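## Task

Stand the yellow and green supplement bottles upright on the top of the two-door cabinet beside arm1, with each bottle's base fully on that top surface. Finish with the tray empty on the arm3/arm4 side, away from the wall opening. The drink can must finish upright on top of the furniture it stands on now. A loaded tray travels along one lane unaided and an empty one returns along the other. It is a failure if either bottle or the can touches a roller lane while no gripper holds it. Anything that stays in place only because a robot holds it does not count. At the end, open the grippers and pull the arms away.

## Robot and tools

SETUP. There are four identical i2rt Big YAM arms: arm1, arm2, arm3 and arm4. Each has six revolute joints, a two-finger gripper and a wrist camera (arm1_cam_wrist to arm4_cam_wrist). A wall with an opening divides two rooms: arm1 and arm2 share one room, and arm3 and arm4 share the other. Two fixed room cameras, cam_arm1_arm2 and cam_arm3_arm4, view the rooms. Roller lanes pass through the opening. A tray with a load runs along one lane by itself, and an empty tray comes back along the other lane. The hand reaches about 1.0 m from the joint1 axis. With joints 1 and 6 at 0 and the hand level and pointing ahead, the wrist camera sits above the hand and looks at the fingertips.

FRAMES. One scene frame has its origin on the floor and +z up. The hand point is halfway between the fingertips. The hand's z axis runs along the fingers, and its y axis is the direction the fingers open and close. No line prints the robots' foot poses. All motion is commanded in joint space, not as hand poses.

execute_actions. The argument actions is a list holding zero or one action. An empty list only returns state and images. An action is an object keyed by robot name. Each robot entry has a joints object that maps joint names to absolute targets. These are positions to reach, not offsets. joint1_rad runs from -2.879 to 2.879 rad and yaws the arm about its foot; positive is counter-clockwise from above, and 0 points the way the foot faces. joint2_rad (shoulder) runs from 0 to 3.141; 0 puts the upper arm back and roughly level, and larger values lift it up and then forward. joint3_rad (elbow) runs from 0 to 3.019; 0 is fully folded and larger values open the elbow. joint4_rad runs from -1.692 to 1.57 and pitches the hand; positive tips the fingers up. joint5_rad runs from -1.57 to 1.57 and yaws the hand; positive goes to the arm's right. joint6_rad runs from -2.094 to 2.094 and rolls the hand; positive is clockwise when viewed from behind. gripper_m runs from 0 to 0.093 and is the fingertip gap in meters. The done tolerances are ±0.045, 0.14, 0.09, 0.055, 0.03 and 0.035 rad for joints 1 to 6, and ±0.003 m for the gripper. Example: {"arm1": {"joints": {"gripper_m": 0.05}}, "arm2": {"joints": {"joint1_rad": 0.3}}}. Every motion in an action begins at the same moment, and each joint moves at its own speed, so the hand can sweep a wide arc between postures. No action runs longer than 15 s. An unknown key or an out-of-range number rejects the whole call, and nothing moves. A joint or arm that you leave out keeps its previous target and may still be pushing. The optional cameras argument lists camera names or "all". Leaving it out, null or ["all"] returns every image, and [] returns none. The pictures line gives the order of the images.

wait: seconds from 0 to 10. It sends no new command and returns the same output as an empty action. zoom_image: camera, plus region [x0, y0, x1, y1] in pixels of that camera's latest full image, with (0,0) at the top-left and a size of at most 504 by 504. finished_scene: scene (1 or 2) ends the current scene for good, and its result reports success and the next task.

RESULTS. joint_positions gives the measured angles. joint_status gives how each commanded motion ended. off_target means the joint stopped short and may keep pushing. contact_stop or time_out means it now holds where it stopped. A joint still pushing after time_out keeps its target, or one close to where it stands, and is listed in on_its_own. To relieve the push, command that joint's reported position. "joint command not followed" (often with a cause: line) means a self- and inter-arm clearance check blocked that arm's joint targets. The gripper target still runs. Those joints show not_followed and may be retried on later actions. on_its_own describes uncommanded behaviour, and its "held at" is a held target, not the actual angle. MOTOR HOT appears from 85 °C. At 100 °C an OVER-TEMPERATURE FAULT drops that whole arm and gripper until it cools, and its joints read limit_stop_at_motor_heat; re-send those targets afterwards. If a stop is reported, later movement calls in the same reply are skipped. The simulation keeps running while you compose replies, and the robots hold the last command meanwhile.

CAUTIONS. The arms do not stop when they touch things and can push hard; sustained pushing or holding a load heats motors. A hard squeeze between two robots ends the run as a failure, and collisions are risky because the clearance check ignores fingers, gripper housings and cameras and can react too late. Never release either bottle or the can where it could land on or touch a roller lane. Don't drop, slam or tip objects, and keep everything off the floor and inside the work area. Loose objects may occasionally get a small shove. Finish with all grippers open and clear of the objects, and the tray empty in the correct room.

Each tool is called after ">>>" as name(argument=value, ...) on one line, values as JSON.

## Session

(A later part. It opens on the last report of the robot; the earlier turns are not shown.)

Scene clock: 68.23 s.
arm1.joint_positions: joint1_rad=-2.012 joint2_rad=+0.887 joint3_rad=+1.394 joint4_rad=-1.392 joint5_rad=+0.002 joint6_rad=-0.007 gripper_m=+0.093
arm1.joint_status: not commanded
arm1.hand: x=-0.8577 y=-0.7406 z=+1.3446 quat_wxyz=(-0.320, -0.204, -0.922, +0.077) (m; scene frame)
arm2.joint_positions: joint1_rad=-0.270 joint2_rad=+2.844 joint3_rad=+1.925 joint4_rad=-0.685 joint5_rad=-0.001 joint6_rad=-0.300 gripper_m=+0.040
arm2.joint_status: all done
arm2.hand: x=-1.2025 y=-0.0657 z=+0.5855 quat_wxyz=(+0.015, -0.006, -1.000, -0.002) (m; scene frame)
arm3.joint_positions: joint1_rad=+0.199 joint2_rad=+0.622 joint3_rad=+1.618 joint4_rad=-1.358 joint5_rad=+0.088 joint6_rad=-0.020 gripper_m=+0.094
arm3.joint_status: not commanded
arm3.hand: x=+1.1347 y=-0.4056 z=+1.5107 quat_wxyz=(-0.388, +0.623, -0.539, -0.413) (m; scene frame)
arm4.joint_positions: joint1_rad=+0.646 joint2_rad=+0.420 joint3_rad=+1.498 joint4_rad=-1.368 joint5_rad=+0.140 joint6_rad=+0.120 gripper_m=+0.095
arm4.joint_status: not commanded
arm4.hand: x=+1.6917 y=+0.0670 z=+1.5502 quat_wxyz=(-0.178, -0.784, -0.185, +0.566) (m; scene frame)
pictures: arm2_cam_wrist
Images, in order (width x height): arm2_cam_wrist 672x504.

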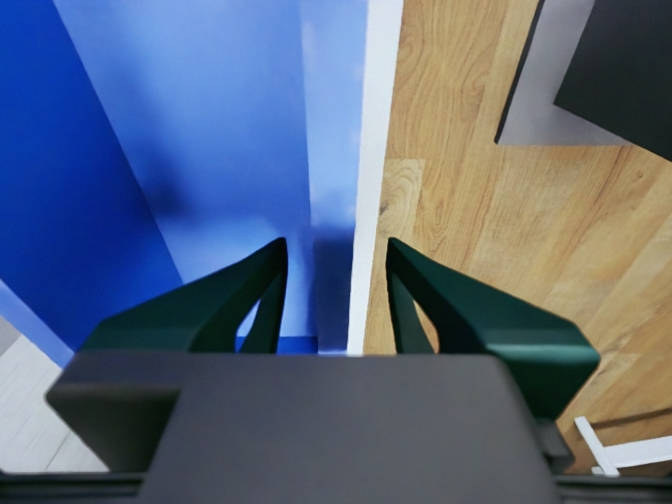

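>>> execute_actions(actions=[{"arm2":{"joints":{"joint2_rad":2.875,"joint3_rad":1.96,"joint4_rad":-0.66}}}], cameras=[])

>>> execute_actions(actions=[{"arm2":{"joints":{"gripper_m":0.0}}}], cameras=["arm2_cam_wrist"])

Scene clock: 69.50 s.
arm1.joint_positions: joint1_rad=-2.012 joint2_rad=+0.887 joint3_rad=+1.394 joint4_rad=-1.392 joint5_rad=+0.002 joint6_rad=-0.007 gripper_m=+0.093
arm1.joint_status: not commanded
arm1.hand: x=-0.8577 y=-0.7406 z=+1.3446 quat_wxyz=(-0.320, -0.204, -0.922, +0.077) (m; scene frame)
arm2.joint_positions: joint1_rad=-0.270 joint2_rad=+2.875 joint3_rad=+1.933 joint4_rad=-0.675 joint5_rad=-0.001 joint6_rad=-0.300 gripper_m=+0.040
arm2.joint_status: all done
arm2.hand: x=-1.2112 y=-0.0629 z=+0.5683 quat_wxyz=(+0.022, -0.006, -1.000, -0.004) (m; scene frame)
arm3.joint_positions: joint1_rad=+0.199 joint2_rad=+0.622 joint3_rad=+1.618 joint4_rad=-1.358 joint5_rad=+0.088 joint6_rad=-0.020 gripper_m=+0.094
arm3.joint_status: not commanded
arm3.hand: x=+1.1347 y=-0.4056 z=+1.5107 quat_wxyz=(-0.388, +0.623, -0.539, -0.413) (m; scene frame)
arm4.joint_positions: joint1_rad=+0.646 joint2_rad=+0.420 joint3_rad=+1.498 joint4_rad=-1.368 joint5_rad=+0.140 joint6_rad=+0.120 gripper_m=+0.095
arm4.joint_status: not commanded
arm4.hand: x=+1.6917 y=+0.0670 z=+1.5502 quat_wxyz=(-0.178, -0.784, -0.185, +0.566) (m; scene frame)
pictures: none
No camera images: the call's "cameras" was empty. Leave "cameras" out to get every camera's image.

Scene clock: 70.07 s.
arm1.joint_positions: joint1_rad=-2.012 joint2_rad=+0.887 joint3_rad=+1.394 joint4_rad=-1.392 joint5_rad=+0.002 joint6_rad=-0.007 gripper_m=+0.093
arm1.joint_status: not commanded
arm1.hand: x=-0.8577 y=-0.7406 z=+1.3446 quat_wxyz=(-0.320, -0.204, -0.922, +0.077) (m; scene frame)
arm2.joint_positions: joint1_rad=-0.270 joint2_rad=+2.875 joint3_rad=+1.933 joint4_rad=-0.674 joint5_rad=+0.000 joint6_rad=-0.299 gripper_m=+0.011
arm2.joint_status: gripper_m off_target (ended at +0.011, target +0.000)
arm2.hand: x=-1.2112 y=-0.0633 z=+0.5683 quat_wxyz=(+0.021, -0.007, -1.000, -0.004) (m; scene frame)
arm3.joint_positions: joint1_rad=+0.199 joint2_rad=+0.622 joint3_rad=+1.618 joint4_rad=-1.358 joint5_rad=+0.088 joint6_rad=-0.020 gripper_m=+0.094
arm3.joint_status: not commanded
arm3.hand: x=+1.1347 y=-0.4056 z=+1.5107 quat_wxyz=(-0.388, +0.623, -0.539, -0.413) (m; scene frame)
arm4.joint_positions: joint1_rad=+0.646 joint2_rad=+0.420 joint3_rad=+1.498 joint4_rad=-1.368 joint5_rad=+0.140 joint6_rad=+0.120 gripper_m=+0.095
arm4.joint_status: not commanded
arm4.hand: x=+1.6917 y=+0.0670 z=+1.5502 quat_wxyz=(-0.178, -0.784, -0.185, +0.566) (m; scene frame)
pictures: arm2_cam_wrist
Images, in order (width x height): arm2_cam_wrist 672x504.

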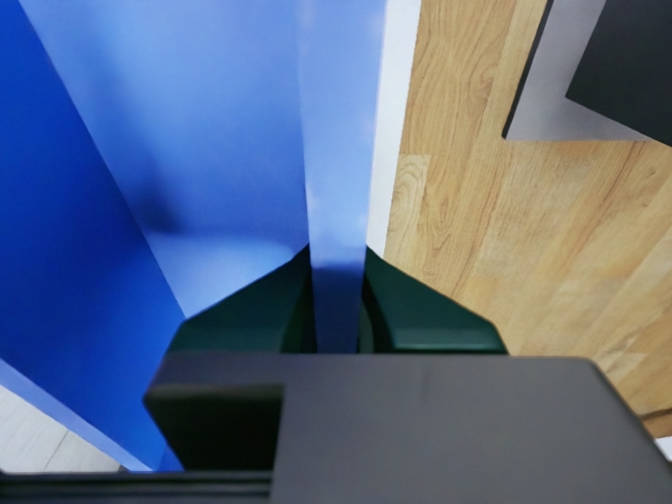

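Gripped. Lift.

>>> execute_actions(actions=[{"arm2":{"joints":{"joint2_rad":2.63,"joint3_rad":1.8,"joint4_rad":-0.775}}}], cameras=[])

>>> execute_actions(actions=[{"arm2":{"joints":{"joint2_rad":2.35,"joint3_rad":1.72,"joint4_rad":-0.97}}}], cameras=[])

>>> execute_actions(actions=[{"arm2":{"joints":{"joint2_rad":2.1,"joint3_rad":1.92,"joint4_rad":-1.42}}}], cameras=["cam_arm1_arm2"])

>>> execute_actions(actions=[{"arm2":{"joints":{"joint1_rad":0.145,"joint6_rad":0.10}}}], cameras=["cam_arm1_arm2","arm2_cam_wrist"])

Scene clock: 71.93 s.
arm1.joint_positions: joint1_rad=-2.012 joint2_rad=+0.887 joint3_rad=+1.394 joint4_rad=-1.392 joint5_rad=+0.002 joint6_rad=-0.007 gripper_m=+0.093
arm1.joint_status: not commanded
arm1.hand: x=-0.8577 y=-0.7406 z=+1.3446 quat_wxyz=(-0.320, -0.204, -0.922, +0.077) (m; scene frame)
arm2.joint_positions: joint1_rad=-0.270 joint2_rad=+2.642 joint3_rad=+1.792 joint4_rad=-0.759 joint5_rad=+0.000 joint6_rad=-0.295 gripper_m=+0.011
arm2.joint_status: all done
arm2.hand: x=-1.2008 y=-0.0659 z=+0.6776 quat_wxyz=(+0.018, -0.009, -1.000, -0.003) (m; scene frame)
arm3.joint_positions: joint1_rad=+0.199 joint2_rad=+0.622 joint3_rad=+1.618 joint4_rad=-1.358 joint5_rad=+0.088 joint6_rad=-0.020 gripper_m=+0.094
arm3.joint_status: not commanded
arm3.hand: x=+1.1347 y=-0.4056 z=+1.5107 quat_wxyz=(-0.388, +0.623, -0.539, -0.413) (m; scene frame)
arm4.joint_positions: joint1_rad=+0.646 joint2_rad=+0.420 joint3_rad=+1.498 joint4_rad=-1.368 joint5_rad=+0.140 joint6_rad=+0.120 gripper_m=+0.095
arm4.joint_status: not commanded
arm4.hand: x=+1.6917 y=+0.0670 z=+1.5502 quat_wxyz=(-0.178, -0.784, -0.185, +0.566) (m; scene frame)
pictures: none
No camera images: the call's "cameras" was empty. Leave "cameras" out to get every camera's image.

Scene clock: 73.37 s.
arm1.joint_positions: joint1_rad=-2.012 joint2_rad=+0.887 joint3_rad=+1.394 joint4_rad=-1.392 joint5_rad=+0.002 joint6_rad=-0.007 gripper_m=+0.093
arm1.joint_status: not commanded
arm1.hand: x=-0.8577 y=-0.7406 z=+1.3446 quat_wxyz=(-0.320, -0.204, -0.922, +0.077) (m; scene frame)
arm2.joint_positions: joint1_rad=-0.270 joint2_rad=+2.372 joint3_rad=+1.705 joint4_rad=-0.955 joint5_rad=+0.000 joint6_rad=-0.295 gripper_m=+0.011
arm2.joint_status: all done
arm2.hand: x=-1.2018 y=-0.0647 z=+0.8212 quat_wxyz=(+0.024, -0.009, -1.000, -0.004) (m; scene frame)
arm3.joint_positions: joint1_rad=+0.199 joint2_rad=+0.622 joint3_rad=+1.618 joint4_rad=-1.358 joint5_rad=+0.088 joint6_rad=-0.020 gripper_m=+0.094
arm3.joint_status: not commanded
arm3.hand: x=+1.1347 y=-0.4056 z=+1.5107 quat_wxyz=(-0.388, +0.623, -0.539, -0.413) (m; scene frame)
arm4.joint_positions: joint1_rad=+0.646 joint2_rad=+0.420 joint3_rad=+1.498 joint4_rad=-1.368 joint5_rad=+0.140 joint6_rad=+0.120 gripper_m=+0.095
arm4.joint_status: not commanded
arm4.hand: x=+1.6917 y=+0.0670 z=+1.5502 quat_wxyz=(-0.178, -0.784, -0.185, +0.566) (m; scene frame)
pictures: none
No camera images: the call's "cameras" was empty. Leave "cameras" out to get every camera's image.

Scene clock: 74.93 s.
arm1.joint_positions: joint1_rad=-2.012 joint2_rad=+0.887 joint3_rad=+1.394 joint4_rad=-1.392 joint5_rad=+0.002 joint6_rad=-0.007 gripper_m=+0.093
arm1.joint_status: not commanded
arm1.hand: x=-0.8577 y=-0.7406 z=+1.3446 quat_wxyz=(-0.320, -0.204, -0.922, +0.077) (m; scene frame)
arm2.joint_positions: joint1_rad=-0.270 joint2_rad=+2.134 joint3_rad=+1.899 joint4_rad=-1.404 joint5_rad=+0.001 joint6_rad=-0.295 gripper_m=+0.011
arm2.joint_status: all done
arm2.hand: x=-1.1948 y=-0.0657 z=+1.0384 quat_wxyz=(+0.032, -0.009, -0.999, -0.007) (m; scene frame)
arm3.joint_positions: joint1_rad=+0.199 joint2_rad=+0.622 joint3_rad=+1.618 joint4_rad=-1.358 joint5_rad=+0.088 joint6_rad=-0.020 gripper_m=+0.094
arm3.joint_status: not commanded
arm3.hand: x=+1.1347 y=-0.4056 z=+1.5107 quat_wxyz=(-0.388, +0.623, -0.539, -0.413) (m; scene frame)
arm4.joint_positions: joint1_rad=+0.646 joint2_rad=+0.420 joint3_rad=+1.498 joint4_rad=-1.368 joint5_rad=+0.140 joint6_rad=+0.120 gripper_m=+0.095
arm4.joint_status: not commanded
arm4.hand: x=+1.6917 y=+0.0670 z=+1.5502 quat_wxyz=(-0.178, -0.784, -0.185, +0.566) (m; scene frame)
pictures: cam_arm1_arm2
Images, in order (width x height): cam_arm1_arm2 672x504.

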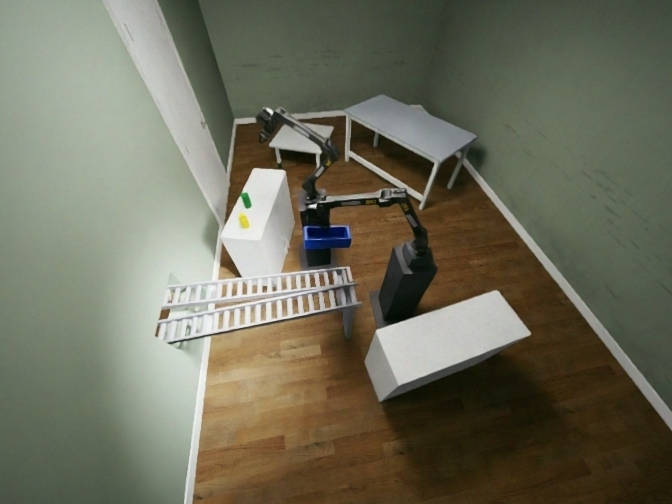

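Scene clock: 76.63 s.
arm1.joint_positions: joint1_rad=-2.012 joint2_rad=+0.887 joint3_rad=+1.394 joint4_rad=-1.392 joint5_rad=+0.002 joint6_rad=-0.007 gripper_m=+0.093
arm1.joint_status: not commanded
arm1.hand: x=-0.8577 y=-0.7406 z=+1.3446 quat_wxyz=(-0.320, -0.204, -0.922, +0.077) (m; scene frame)
arm2.joint_positions: joint1_rad=+0.135 joint2_rad=+2.134 joint3_rad=+1.899 joint4_rad=-1.404 joint5_rad=+0.002 joint6_rad=+0.091 gripper_m=+0.011
arm2.joint_status: all done
arm2.hand: x=-1.1664 y=+0.1884 z=+1.0367 quat_wxyz=(+0.034, +0.001, -0.999, +0.008) (m; scene frame)
arm3.joint_positions: joint1_rad=+0.199 joint2_rad=+0.622 joint3_rad=+1.618 joint4_rad=-1.358 joint5_rad=+0.088 joint6_rad=-0.020 gripper_m=+0.094
arm3.joint_status: not commanded
arm3.hand: x=+1.1347 y=-0.4056 z=+1.5107 quat_wxyz=(-0.388, +0.623, -0.539, -0.413) (m; scene frame)
arm4.joint_positions: joint1_rad=+0.646 joint2_rad=+0.420 joint3_rad=+1.498 joint4_rad=-1.368 joint5_rad=+0.140 joint6_rad=+0.120 gripper_m=+0.095
arm4.joint_status: not commanded
arm4.hand: x=+1.6917 y=+0.0670 z=+1.5502 quat_wxyz=(-0.178, -0.784, -0.185, +0.566) (m; scene frame)
pictures: arm2_cam_wrist, cam_arm1_arm2
Images, in order (width x height): arm2_cam_wrist 672x504, cam_arm1_arm2 672x504.

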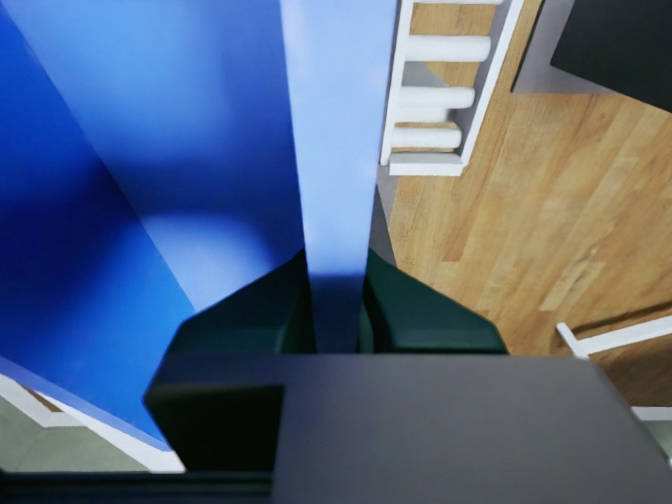

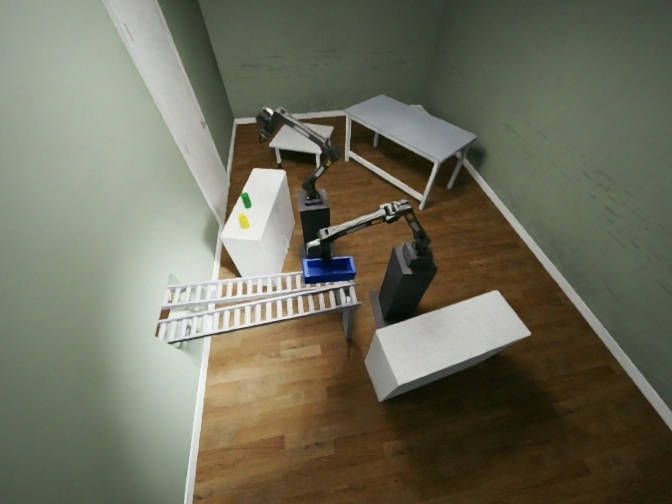

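>>> execute_actions(actions=[{"arm2":{"joints":{"joint1_rad":0.162,"joint6_rad":0.11,"joint2_rad":2.47,"joint3_rad":1.89,"joint4_rad":-1.11}}}], cameras=["cam_arm1_arm2","arm2_cam_wrist"])

>>> zoom_image(camera="cam_arm1_arm2", region=[260,220,400,340])

Scene clock: 79.60 s.
arm1.joint_positions: joint1_rad=-2.012 joint2_rad=+0.887 joint3_rad=+1.394 joint4_rad=-1.392 joint5_rad=+0.002 joint6_rad=-0.007 gripper_m=+0.093
arm1.joint_status: not commanded
arm1.hand: x=-0.8577 y=-0.7406 z=+1.3446 quat_wxyz=(-0.320, -0.204, -0.922, +0.077) (m; scene frame)
arm2.joint_positions: joint1_rad=+0.155 joint2_rad=+2.491 joint3_rad=+1.854 joint4_rad=-1.122 joint5_rad=+0.002 joint6_rad=+0.103 gripper_m=+0.011
arm2.joint_status: all done
arm2.hand: x=-1.1784 y=+0.1981 z=+0.7932 quat_wxyz=(+0.093, +0.004, -0.996, +0.015) (m; scene frame)
arm3.joint_positions: joint1_rad=+0.199 joint2_rad=+0.622 joint3_rad=+1.618 joint4_rad=-1.358 joint5_rad=+0.088 joint6_rad=-0.020 gripper_m=+0.094
arm3.joint_status: not commanded
arm3.hand: x=+1.1347 y=-0.4056 z=+1.5107 quat_wxyz=(-0.388, +0.623, -0.539, -0.413) (m; scene frame)
arm4.joint_positions: joint1_rad=+0.646 joint2_rad=+0.420 joint3_rad=+1.498 joint4_rad=-1.368 joint5_rad=+0.140 joint6_rad=+0.120 gripper_m=+0.095
arm4.joint_status: not commanded
arm4.hand: x=+1.6917 y=+0.0670 z=+1.5502 quat_wxyz=(-0.178, -0.784, -0.185, +0.566) (m; scene frame)
pictures: arm2_cam_wrist, cam_arm1_arm2
Images, in order (width x height): arm2_cam_wrist 672x504, cam_arm1_arm2 672x504.

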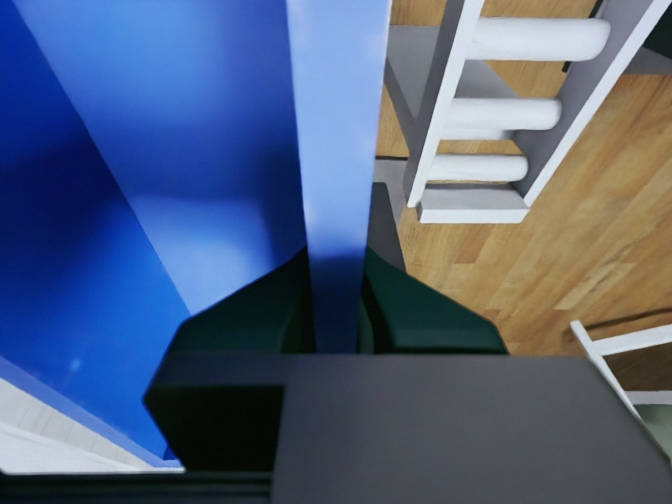

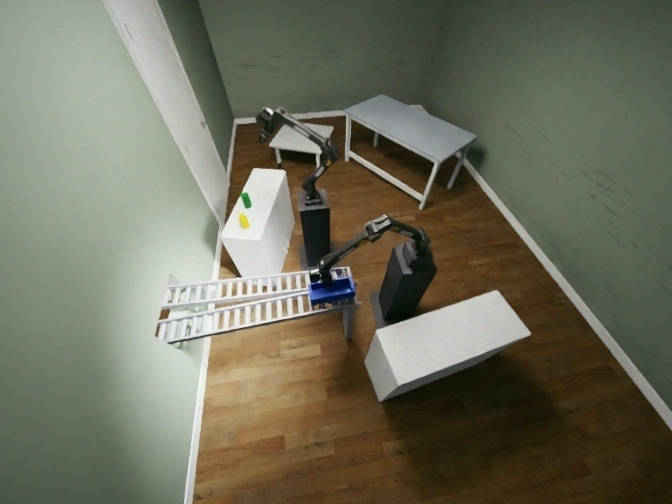

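Region (260, 220, 400, 340) of cam_arm1_arm2's 672x504 image, scaled by 3.600, with more detail than that image has; it fills the top 432 rows of this view, and the rest is white.

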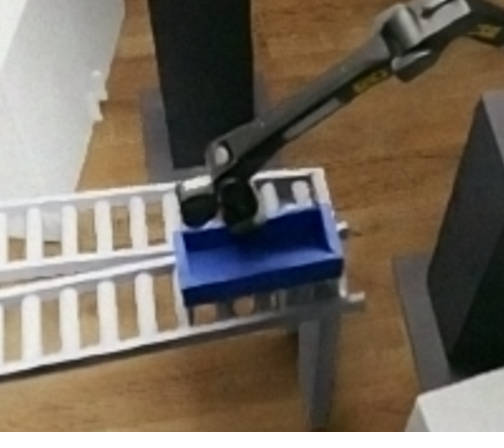

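>>> execute_actions(actions=[{"arm2":{"joints":{"joint2_rad":2.55,"joint3_rad":1.95,"joint4_rad":-1.06}}}], cameras=["cam_arm1_arm2","arm2_cam_wrist"])

>>> zoom_image(camera="cam_arm1_arm2", region=[260,220,400,340])

Scene clock: 80.93 s.
arm1.joint_positions: joint1_rad=-2.012 joint2_rad=+0.887 joint3_rad=+1.394 joint4_rad=-1.392 joint5_rad=+0.002 joint6_rad=-0.007 gripper_m=+0.093
arm1.joint_status: not commanded
arm1.hand: x=-0.8577 y=-0.7406 z=+1.3446 quat_wxyz=(-0.320, -0.204, -0.922, +0.077) (m; scene frame)
arm2.joint_positions: joint1_rad=+0.155 joint2_rad=+2.573 joint3_rad=+1.914 joint4_rad=-1.069 joint5_rad=+0.002 joint6_rad=+0.104 gripper_m=+0.011
arm2.joint_status: all done
arm2.hand: x=-1.1630 y=+0.1996 z=+0.7564 quat_wxyz=(+0.078, +0.004, -0.997, +0.013) (m; scene frame)
arm3.joint_positions: joint1_rad=+0.199 joint2_rad=+0.622 joint3_rad=+1.618 joint4_rad=-1.358 joint5_rad=+0.088 joint6_rad=-0.020 gripper_m=+0.094
arm3.joint_status: not commanded
arm3.hand: x=+1.1347 y=-0.4056 z=+1.5107 quat_wxyz=(-0.388, +0.623, -0.539, -0.413) (m; scene frame)
arm4.joint_positions: joint1_rad=+0.646 joint2_rad=+0.420 joint3_rad=+1.498 joint4_rad=-1.368 joint5_rad=+0.140 joint6_rad=+0.120 gripper_m=+0.095
arm4.joint_status: not commanded
arm4.hand: x=+1.6917 y=+0.0670 z=+1.5502 quat_wxyz=(-0.178, -0.784, -0.185, +0.566) (m; scene frame)
pictures: arm2_cam_wrist, cam_arm1_arm2
Images, in order (width x height): arm2_cam_wrist 672x504, cam_arm1_arm2 672x504.

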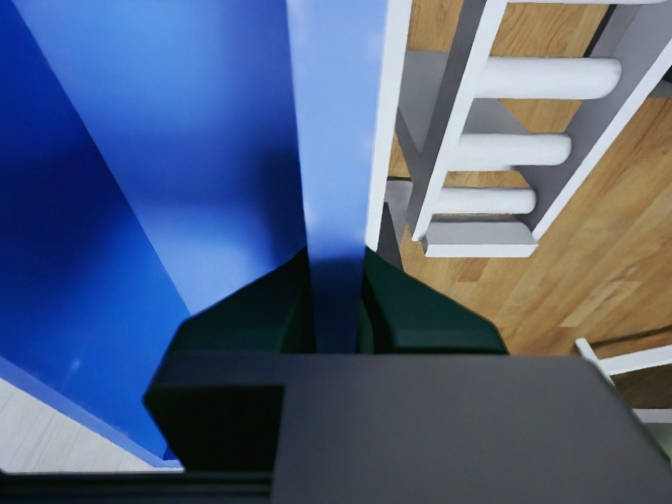

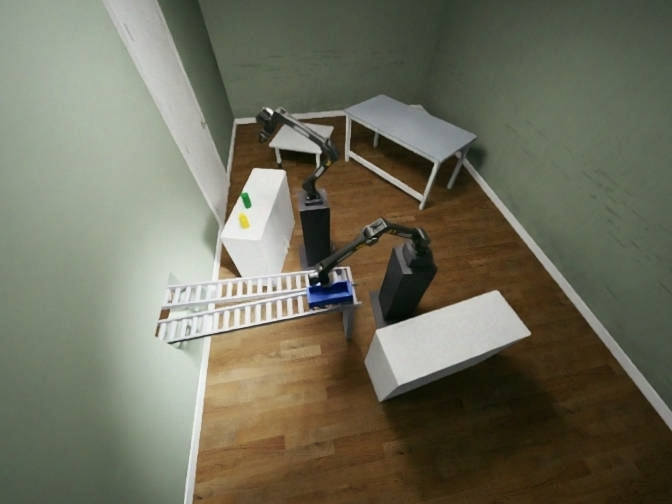

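Region (260, 220, 400, 340) of cam_arm1_arm2's 672x504 image, scaled by 3.600, with more detail than that image has; it fills the top 432 rows of this view, and the rest is white.

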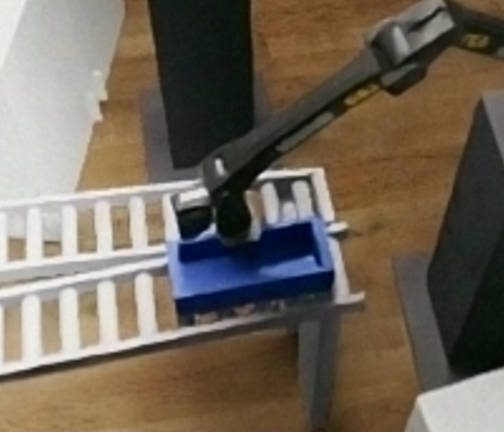

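>>> execute_actions(actions=[{"arm2":{"joints":{"joint2_rad":2.595,"joint3_rad":1.96,"joint4_rad":-1.04}}}], cameras=["cam_arm1_arm2","arm2_cam_wrist"])

>>> zoom_image(camera="cam_arm1_arm2", region=[260,220,400,340])

Scene clock: 82.17 s.
arm1.joint_positions: joint1_rad=-2.012 joint2_rad=+0.887 joint3_rad=+1.394 joint4_rad=-1.392 joint5_rad=+0.002 joint6_rad=-0.007 gripper_m=+0.093
arm1.joint_status: not commanded
arm1.hand: x=-0.8577 y=-0.7406 z=+1.3446 quat_wxyz=(-0.320, -0.204, -0.922, +0.077) (m; scene frame)
arm2.joint_positions: joint1_rad=+0.155 joint2_rad=+2.603 joint3_rad=+1.922 joint4_rad=-1.052 joint5_rad=+0.001 joint6_rad=+0.104 gripper_m=+0.011
arm2.joint_status: all done
arm2.hand: x=-1.1650 y=+0.1995 z=+0.7396 quat_wxyz=(+0.080, +0.004, -0.997, +0.012) (m; scene frame)
arm3.joint_positions: joint1_rad=+0.199 joint2_rad=+0.622 joint3_rad=+1.618 joint4_rad=-1.358 joint5_rad=+0.088 joint6_rad=-0.020 gripper_m=+0.094
arm3.joint_status: not commanded
arm3.hand: x=+1.1347 y=-0.4056 z=+1.5107 quat_wxyz=(-0.388, +0.623, -0.539, -0.413) (m; scene frame)
arm4.joint_positions: joint1_rad=+0.646 joint2_rad=+0.420 joint3_rad=+1.498 joint4_rad=-1.368 joint5_rad=+0.140 joint6_rad=+0.120 gripper_m=+0.095
arm4.joint_status: not commanded
arm4.hand: x=+1.6917 y=+0.0670 z=+1.5502 quat_wxyz=(-0.178, -0.784, -0.185, +0.566) (m; scene frame)
pictures: arm2_cam_wrist, cam_arm1_arm2
Images, in order (width x height): arm2_cam_wrist 672x504, cam_arm1_arm2 672x504.

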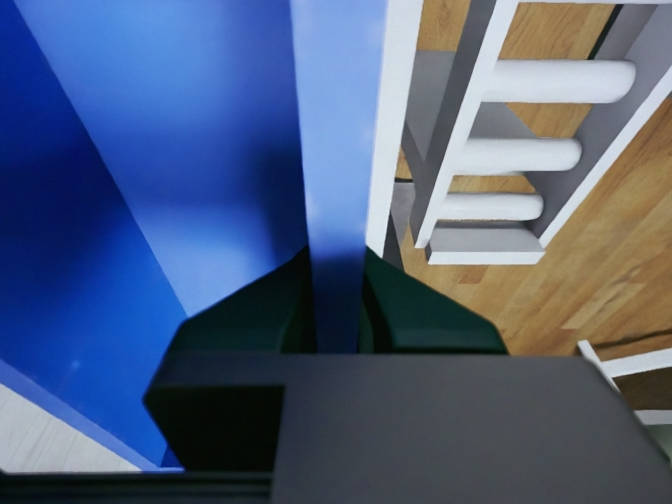

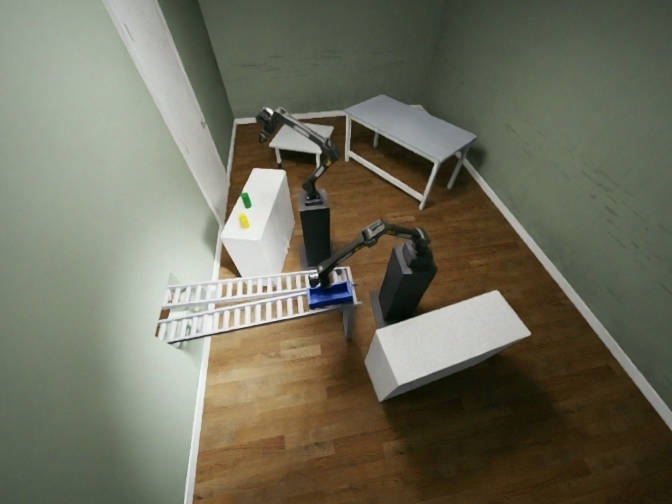

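Region (260, 220, 400, 340) of cam_arm1_arm2's 672x504 image, scaled by 3.600, with more detail than that image has; it fills the top 432 rows of this view, and the rest is white.

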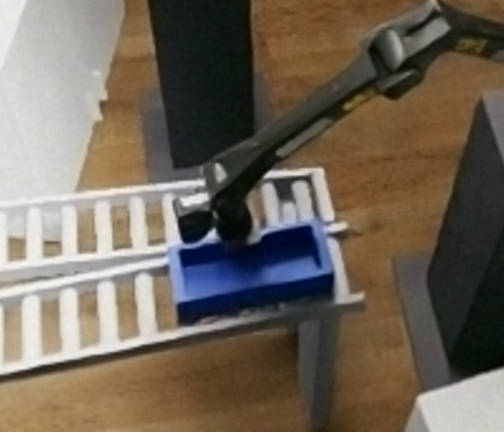

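>>> execute_actions(actions=[{"arm2":{"joints":{"joint2_rad":2.625,"joint3_rad":1.97,"joint4_rad":-1.02}}}], cameras=["cam_arm1_arm2","arm2_cam_wrist"])

>>> zoom_image(camera="cam_arm1_arm2", region=[260,220,400,340])

Scene clock: 83.27 s.
arm1.joint_positions: joint1_rad=-2.012 joint2_rad=+0.887 joint3_rad=+1.394 joint4_rad=-1.392 joint5_rad=+0.002 joint6_rad=-0.007 gripper_m=+0.093
arm1.joint_status: not commanded
arm1.hand: x=-0.8577 y=-0.7406 z=+1.3446 quat_wxyz=(-0.320, -0.204, -0.922, +0.077) (m; scene frame)
arm2.joint_positions: joint1_rad=+0.155 joint2_rad=+2.609 joint3_rad=+1.934 joint4_rad=-1.046 joint5_rad=+0.001 joint6_rad=+0.104 gripper_m=+0.011
arm2.joint_status: all done
arm2.hand: x=-1.1600 y=+0.2000 z=+0.7384 quat_wxyz=(+0.075, +0.004, -0.997, +0.012) (m; scene frame)
arm3.joint_positions: joint1_rad=+0.199 joint2_rad=+0.622 joint3_rad=+1.618 joint4_rad=-1.358 joint5_rad=+0.088 joint6_rad=-0.020 gripper_m=+0.094
arm3.joint_status: not commanded
arm3.hand: x=+1.1347 y=-0.4056 z=+1.5107 quat_wxyz=(-0.388, +0.623, -0.539, -0.413) (m; scene frame)
arm4.joint_positions: joint1_rad=+0.646 joint2_rad=+0.420 joint3_rad=+1.498 joint4_rad=-1.368 joint5_rad=+0.140 joint6_rad=+0.120 gripper_m=+0.095
arm4.joint_status: not commanded
arm4.hand: x=+1.6917 y=+0.0670 z=+1.5502 quat_wxyz=(-0.178, -0.784, -0.185, +0.566) (m; scene frame)
pictures: arm2_cam_wrist, cam_arm1_arm2
Images, in order (width x height): arm2_cam_wrist 672x504, cam_arm1_arm2 672x504.

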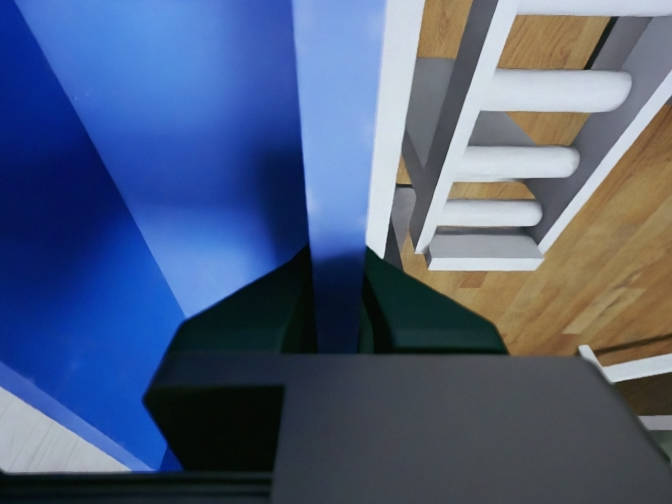

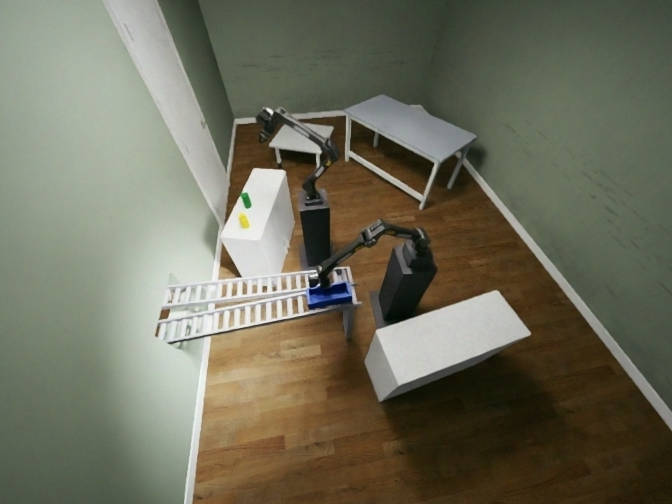

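Region (260, 220, 400, 340) of cam_arm1_arm2's 672x504 image, scaled by 3.600, with more detail than that image has; it fills the top 432 rows of this view, and the rest is white.

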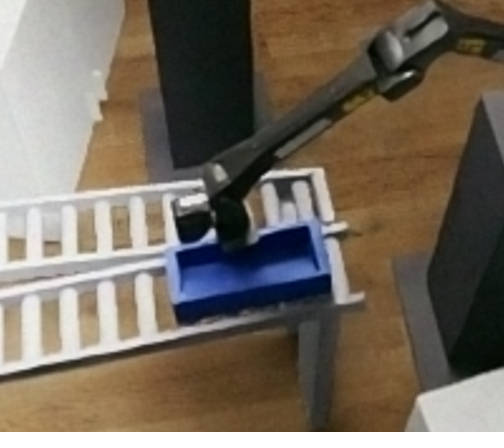

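Barely descending: touching. Release.

>>> execute_actions(actions=[{"arm2":{"joints":{"gripper_m":0.04,"joint2_rad":2.609}}}], cameras=[])

>>> execute_actions(actions=[{"arm2":{"joints":{"joint2_rad":2.35,"joint4_rad":-1.2}}}], cameras=["cam_arm1_arm2"])

>>> execute_actions(actions=[{"arm2":{"joints":{"joint2_rad":1.0,"joint3_rad":1.4,"joint4_rad":-1.4}}}], cameras=["cam_arm1_arm2","cam_arm3_arm4"])

>>> wait(seconds=5)

Scene clock: 84.40 s.
arm1.joint_positions: joint1_rad=-2.012 joint2_rad=+0.887 joint3_rad=+1.394 joint4_rad=-1.392 joint5_rad=+0.002 joint6_rad=-0.007 gripper_m=+0.093
arm1.joint_status: not commanded
arm1.hand: x=-0.8577 y=-0.7406 z=+1.3446 quat_wxyz=(-0.320, -0.204, -0.922, +0.077) (m; scene frame)
arm2.joint_positions: joint1_rad=+0.155 joint2_rad=+2.609 joint3_rad=+1.934 joint4_rad=-1.035 joint5_rad=+0.001 joint6_rad=+0.104 gripper_m=+0.040
arm2.joint_status: all done
arm2.hand: x=-1.1574 y=+0.2003 z=+0.7380 quat_wxyz=(+0.069, +0.004, -0.998, +0.011) (m; scene frame)
arm3.joint_positions: joint1_rad=+0.199 joint2_rad=+0.622 joint3_rad=+1.618 joint4_rad=-1.358 joint5_rad=+0.088 joint6_rad=-0.020 gripper_m=+0.094
arm3.joint_status: not commanded
arm3.hand: x=+1.1347 y=-0.4056 z=+1.5107 quat_wxyz=(-0.388, +0.623, -0.539, -0.413) (m; scene frame)
arm4.joint_positions: joint1_rad=+0.646 joint2_rad=+0.420 joint3_rad=+1.498 joint4_rad=-1.368 joint5_rad=+0.140 joint6_rad=+0.120 gripper_m=+0.095
arm4.joint_status: not commanded
arm4.hand: x=+1.6917 y=+0.0670 z=+1.5502 quat_wxyz=(-0.178, -0.784, -0.185, +0.566) (m; scene frame)
pictures: none
No camera images: the call's "cameras" was empty. Leave "cameras" out to get every camera's image.

Scene clock: 85.90 s.
arm1.joint_positions: joint1_rad=-2.012 joint2_rad=+0.887 joint3_rad=+1.394 joint4_rad=-1.392 joint5_rad=+0.002 joint6_rad=-0.007 gripper_m=+0.093
arm1.joint_status: not commanded
arm1.hand: x=-0.8577 y=-0.7406 z=+1.3446 quat_wxyz=(-0.320, -0.204, -0.922, +0.077) (m; scene frame)
arm2.joint_positions: joint1_rad=+0.155 joint2_rad=+2.360 joint3_rad=+1.960 joint4_rad=-1.184 joint5_rad=+0.001 joint6_rad=+0.104 gripper_m=+0.040
arm2.joint_status: all done
arm2.hand: x=-1.1168 y=+0.2061 z=+0.9109 quat_wxyz=(+0.006, +0.004, -1.000, +0.004) (m; scene frame)
arm3.joint_positions: joint1_rad=+0.199 joint2_rad=+0.622 joint3_rad=+1.618 joint4_rad=-1.358 joint5_rad=+0.088 joint6_rad=-0.020 gripper_m=+0.094
arm3.joint_status: not commanded
arm3.hand: x=+1.1347 y=-0.4056 z=+1.5107 quat_wxyz=(-0.388, +0.623, -0.539, -0.413) (m; scene frame)
arm4.joint_positions: joint1_rad=+0.646 joint2_rad=+0.420 joint3_rad=+1.498 joint4_rad=-1.368 joint5_rad=+0.140 joint6_rad=+0.120 gripper_m=+0.095
arm4.joint_status: not commanded
arm4.hand: x=+1.6917 y=+0.0670 z=+1.5502 quat_wxyz=(-0.178, -0.784, -0.185, +0.566) (m; scene frame)
pictures: cam_arm1_arm2
Images, in order (width x height): cam_arm1_arm2 672x504.

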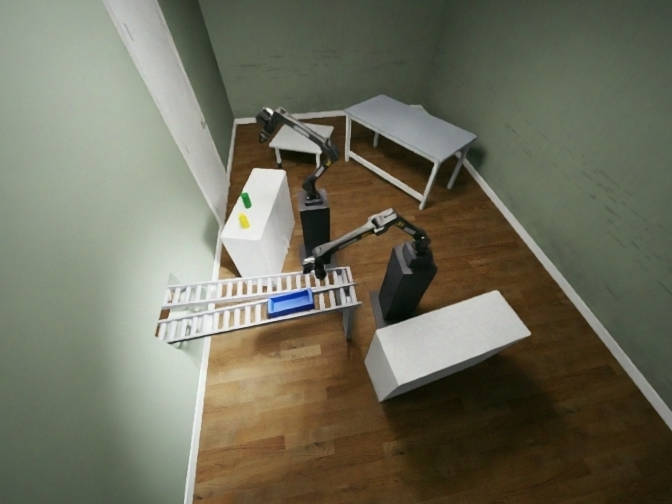

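Scene clock: 87.83 s.
arm1.joint_positions: joint1_rad=-2.012 joint2_rad=+0.887 joint3_rad=+1.394 joint4_rad=-1.392 joint5_rad=+0.002 joint6_rad=-0.007 gripper_m=+0.093
arm1.joint_status: not commanded
arm1.hand: x=-0.8577 y=-0.7406 z=+1.3446 quat_wxyz=(-0.320, -0.204, -0.922, +0.077) (m; scene frame)
arm2.joint_positions: joint1_rad=+0.155 joint2_rad=+0.998 joint3_rad=+1.395 joint4_rad=-1.385 joint5_rad=+0.001 joint6_rad=+0.104 gripper_m=+0.040
arm2.joint_status: all done
arm2.hand: x=-1.4409 y=+0.1727 z=+1.3843 quat_wxyz=(-0.286, +0.005, -0.958, -0.028) (m; scene frame)
arm3.joint_positions: joint1_rad=+0.199 joint2_rad=+0.622 joint3_rad=+1.618 joint4_rad=-1.358 joint5_rad=+0.088 joint6_rad=-0.020 gripper_m=+0.094
arm3.joint_status: not commanded
arm3.hand: x=+1.1347 y=-0.4056 z=+1.5107 quat_wxyz=(-0.388, +0.623, -0.539, -0.413) (m; scene frame)
arm4.joint_positions: joint1_rad=+0.646 joint2_rad=+0.420 joint3_rad=+1.498 joint4_rad=-1.368 joint5_rad=+0.140 joint6_rad=+0.120 gripper_m=+0.095
arm4.joint_status: not commanded
arm4.hand: x=+1.6917 y=+0.0670 z=+1.5502 quat_wxyz=(-0.178, -0.784, -0.185, +0.566) (m; scene frame)
pictures: cam_arm1_arm2, cam_arm3_arm4
Images, in order (width x height): cam_arm1_arm2 672x504, cam_arm3_arm4 672x504.

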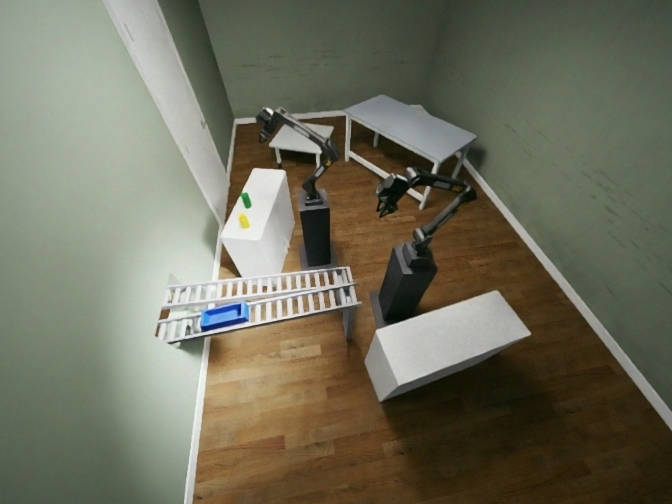

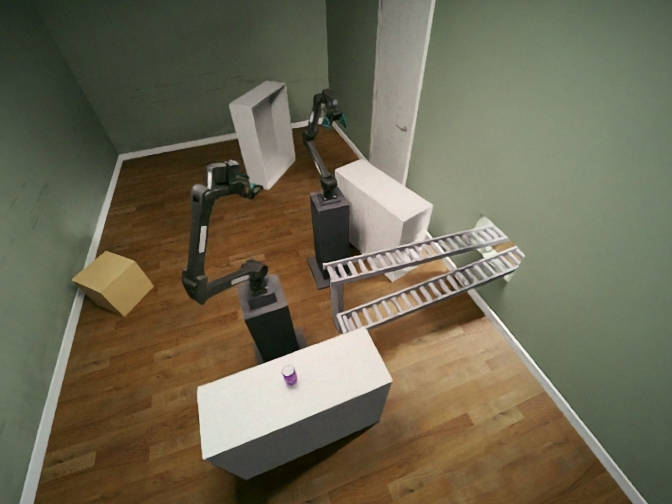

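Scene clock: 92.83 s.
arm1.joint_positions: joint1_rad=-2.012 joint2_rad=+0.887 joint3_rad=+1.394 joint4_rad=-1.392 joint5_rad=+0.002 joint6_rad=-0.007 gripper_m=+0.093
arm1.joint_status: not commanded
arm1.hand: x=-0.8577 y=-0.7406 z=+1.3446 quat_wxyz=(-0.320, -0.204, -0.922, +0.077) (m; scene frame)
arm2.joint_positions: joint1_rad=+0.155 joint2_rad=+0.998 joint3_rad=+1.395 joint4_rad=-1.385 joint5_rad=+0.001 joint6_rad=+0.104 gripper_m=+0.040
arm2.joint_status: all done
arm2.hand: x=-1.4409 y=+0.1727 z=+1.3843 quat_wxyz=(-0.286, +0.005, -0.958, -0.028) (m; scene frame)
arm3.joint_positions: joint1_rad=+0.199 joint2_rad=+0.622 joint3_rad=+1.618 joint4_rad=-1.358 joint5_rad=+0.088 joint6_rad=-0.020 gripper_m=+0.094
arm3.joint_status: not commanded
arm3.hand: x=+1.1347 y=-0.4056 z=+1.5107 quat_wxyz=(-0.388, +0.623, -0.539, -0.413) (m; scene frame)
arm4.joint_positions: joint1_rad=+0.646 joint2_rad=+0.420 joint3_rad=+1.498 joint4_rad=-1.368 joint5_rad=+0.140 joint6_rad=+0.120 gripper_m=+0.095
arm4.joint_status: not commanded
arm4.hand: x=+1.6917 y=+0.0670 z=+1.5502 quat_wxyz=(-0.178, -0.784, -0.185, +0.566) (m; scene frame)
wait: 5.00 s; at rest by 0.27 s
pictures: arm1_cam_wrist, arm2_cam_wrist, arm3_cam_wrist, arm4_cam_wrist, cam_arm1_arm2, cam_arm3_arm4
Images, in order (width x height): arm1_cam_wrist 672x504, arm2_cam_wrist 672x504, arm3_cam_wrist 672x504, arm4_cam_wrist 672x504, cam_arm1_arm2 672x504, cam_arm3_arm4 672x504.

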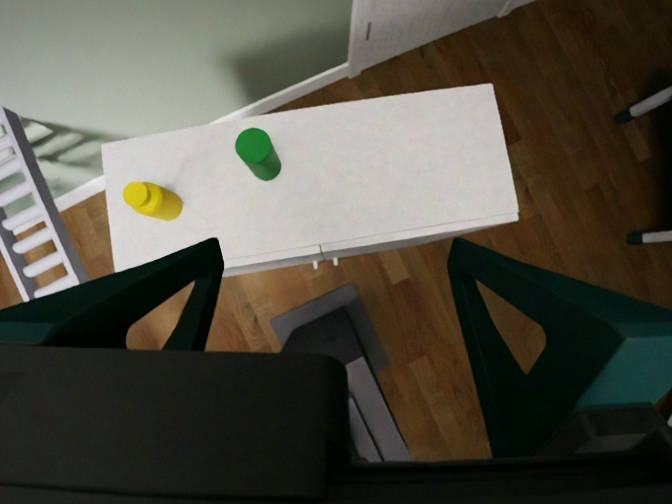

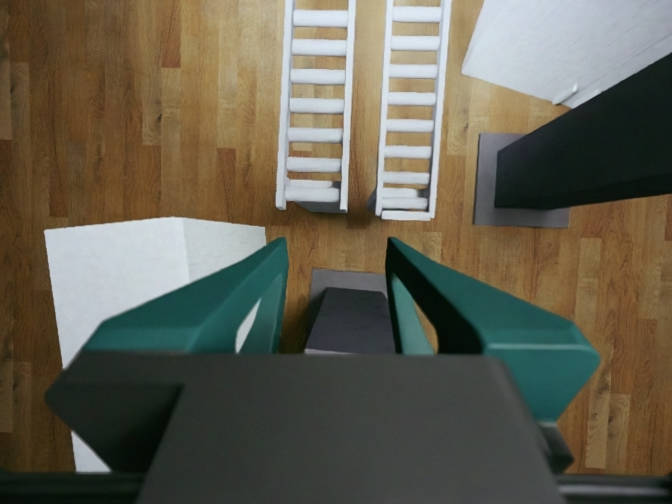

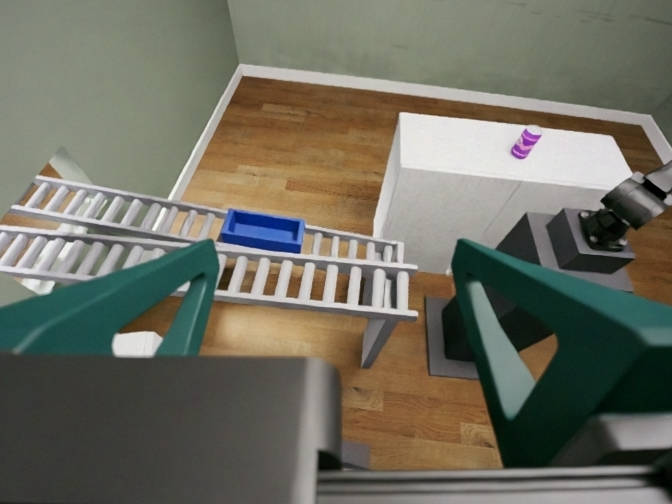

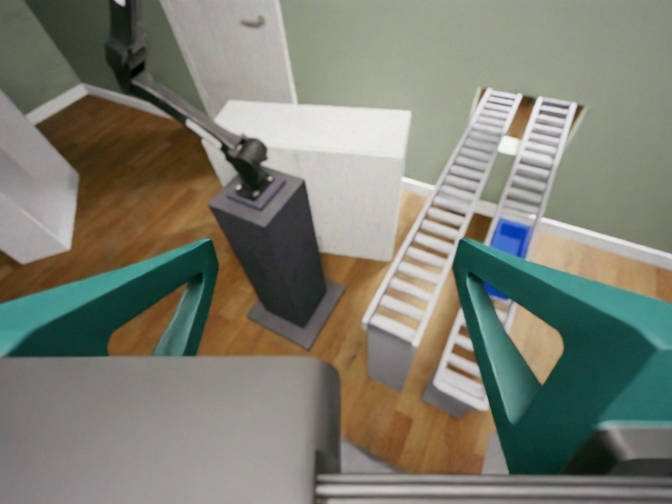

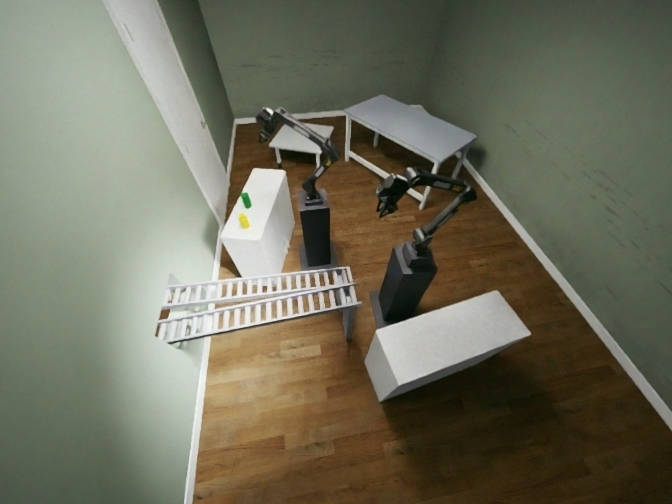

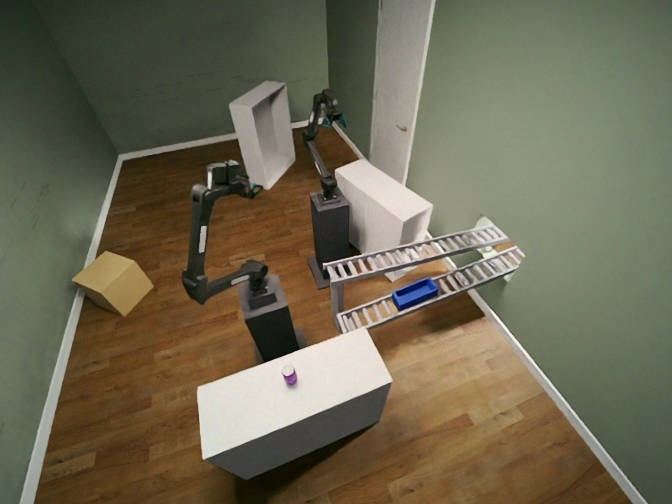

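Let it reach the end.

>>> execute_actions(actions=[], cameras=["cam_arm3_arm4","cam_arm1_arm2"])

Scene clock: 94.53 s.
arm1.joint_positions: joint1_rad=-2.012 joint2_rad=+0.887 joint3_rad=+1.394 joint4_rad=-1.392 joint5_rad=+0.002 joint6_rad=-0.007 gripper_m=+0.093
arm1.joint_status: not commanded
arm1.hand: x=-0.8577 y=-0.7406 z=+1.3446 quat_wxyz=(-0.320, -0.204, -0.922, +0.077) (m; scene frame)
arm2.joint_positions: joint1_rad=+0.155 joint2_rad=+0.998 joint3_rad=+1.395 joint4_rad=-1.385 joint5_rad=+0.001 joint6_rad=+0.104 gripper_m=+0.040
arm2.joint_status: all done
arm2.hand: x=-1.4409 y=+0.1727 z=+1.3843 quat_wxyz=(-0.286, +0.005, -0.958, -0.028) (m; scene frame)
arm3.joint_positions: joint1_rad=+0.199 joint2_rad=+0.622 joint3_rad=+1.618 joint4_rad=-1.358 joint5_rad=+0.088 joint6_rad=-0.020 gripper_m=+0.094
arm3.joint_status: not commanded
arm3.hand: x=+1.1347 y=-0.4056 z=+1.5107 quat_wxyz=(-0.388, +0.623, -0.539, -0.413) (m; scene frame)
arm4.joint_positions: joint1_rad=+0.646 joint2_rad=+0.420 joint3_rad=+1.498 joint4_rad=-1.368 joint5_rad=+0.140 joint6_rad=+0.120 gripper_m=+0.095
arm4.joint_status: not commanded
arm4.hand: x=+1.6917 y=+0.0670 z=+1.5502 quat_wxyz=(-0.178, -0.784, -0.185, +0.566) (m; scene frame)
pictures: cam_arm1_arm2, cam_arm3_arm4
Images, in order (width x height): cam_arm1_arm2 672x504, cam_arm3_arm4 672x504.

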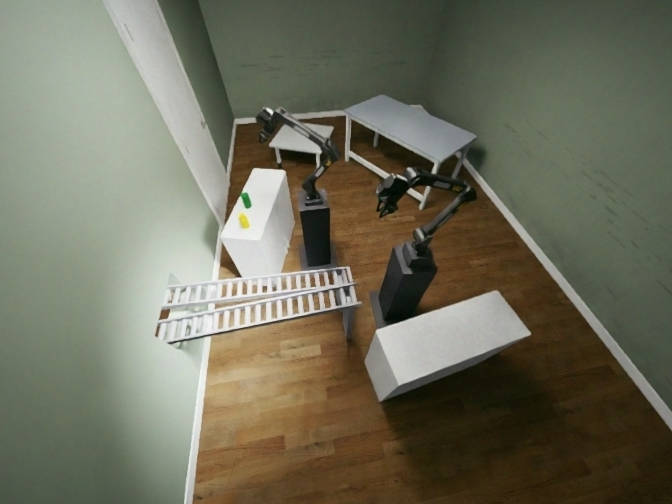

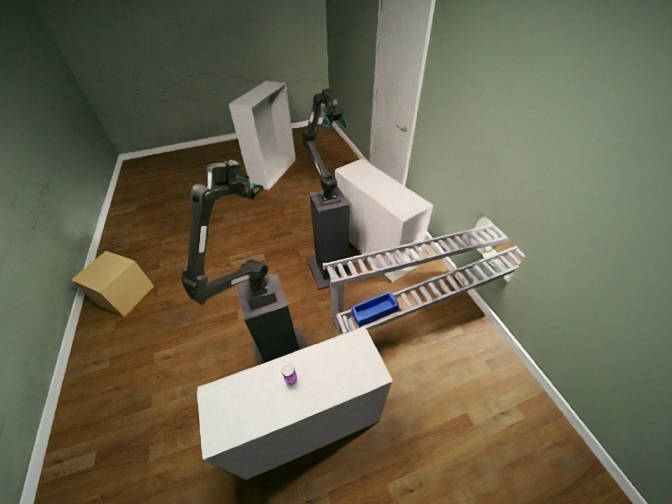

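>>> execute_actions(actions=[], cameras=["cam_arm3_arm4"])

Scene clock: 94.70 s.
arm1.joint_positions: joint1_rad=-2.012 joint2_rad=+0.887 joint3_rad=+1.394 joint4_rad=-1.392 joint5_rad=+0.002 joint6_rad=-0.007 gripper_m=+0.093
arm1.joint_status: not commanded
arm1.hand: x=-0.8577 y=-0.7406 z=+1.3446 quat_wxyz=(-0.320, -0.204, -0.922, +0.077) (m; scene frame)
arm2.joint_positions: joint1_rad=+0.155 joint2_rad=+0.998 joint3_rad=+1.395 joint4_rad=-1.385 joint5_rad=+0.001 joint6_rad=+0.104 gripper_m=+0.040
arm2.joint_status: all done
arm2.hand: x=-1.4409 y=+0.1727 z=+1.3843 quat_wxyz=(-0.286, +0.005, -0.958, -0.028) (m; scene frame)
arm3.joint_positions: joint1_rad=+0.199 joint2_rad=+0.622 joint3_rad=+1.618 joint4_rad=-1.358 joint5_rad=+0.088 joint6_rad=-0.020 gripper_m=+0.094
arm3.joint_status: not commanded
arm3.hand: x=+1.1347 y=-0.4056 z=+1.5107 quat_wxyz=(-0.388, +0.623, -0.539, -0.413) (m; scene frame)
arm4.joint_positions: joint1_rad=+0.646 joint2_rad=+0.420 joint3_rad=+1.498 joint4_rad=-1.368 joint5_rad=+0.140 joint6_rad=+0.120 gripper_m=+0.095
arm4.joint_status: not commanded
arm4.hand: x=+1.6917 y=+0.0670 z=+1.5502 quat_wxyz=(-0.178, -0.784, -0.185, +0.566) (m; scene frame)
pictures: cam_arm3_arm4
Images, in order (width x height): cam_arm3_arm4 672x504.

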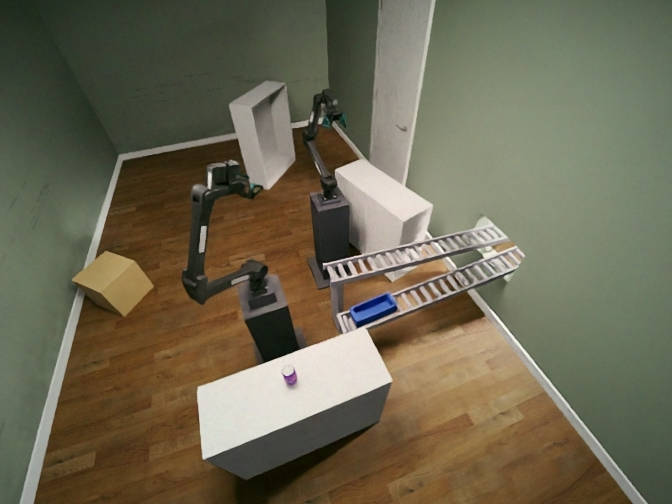

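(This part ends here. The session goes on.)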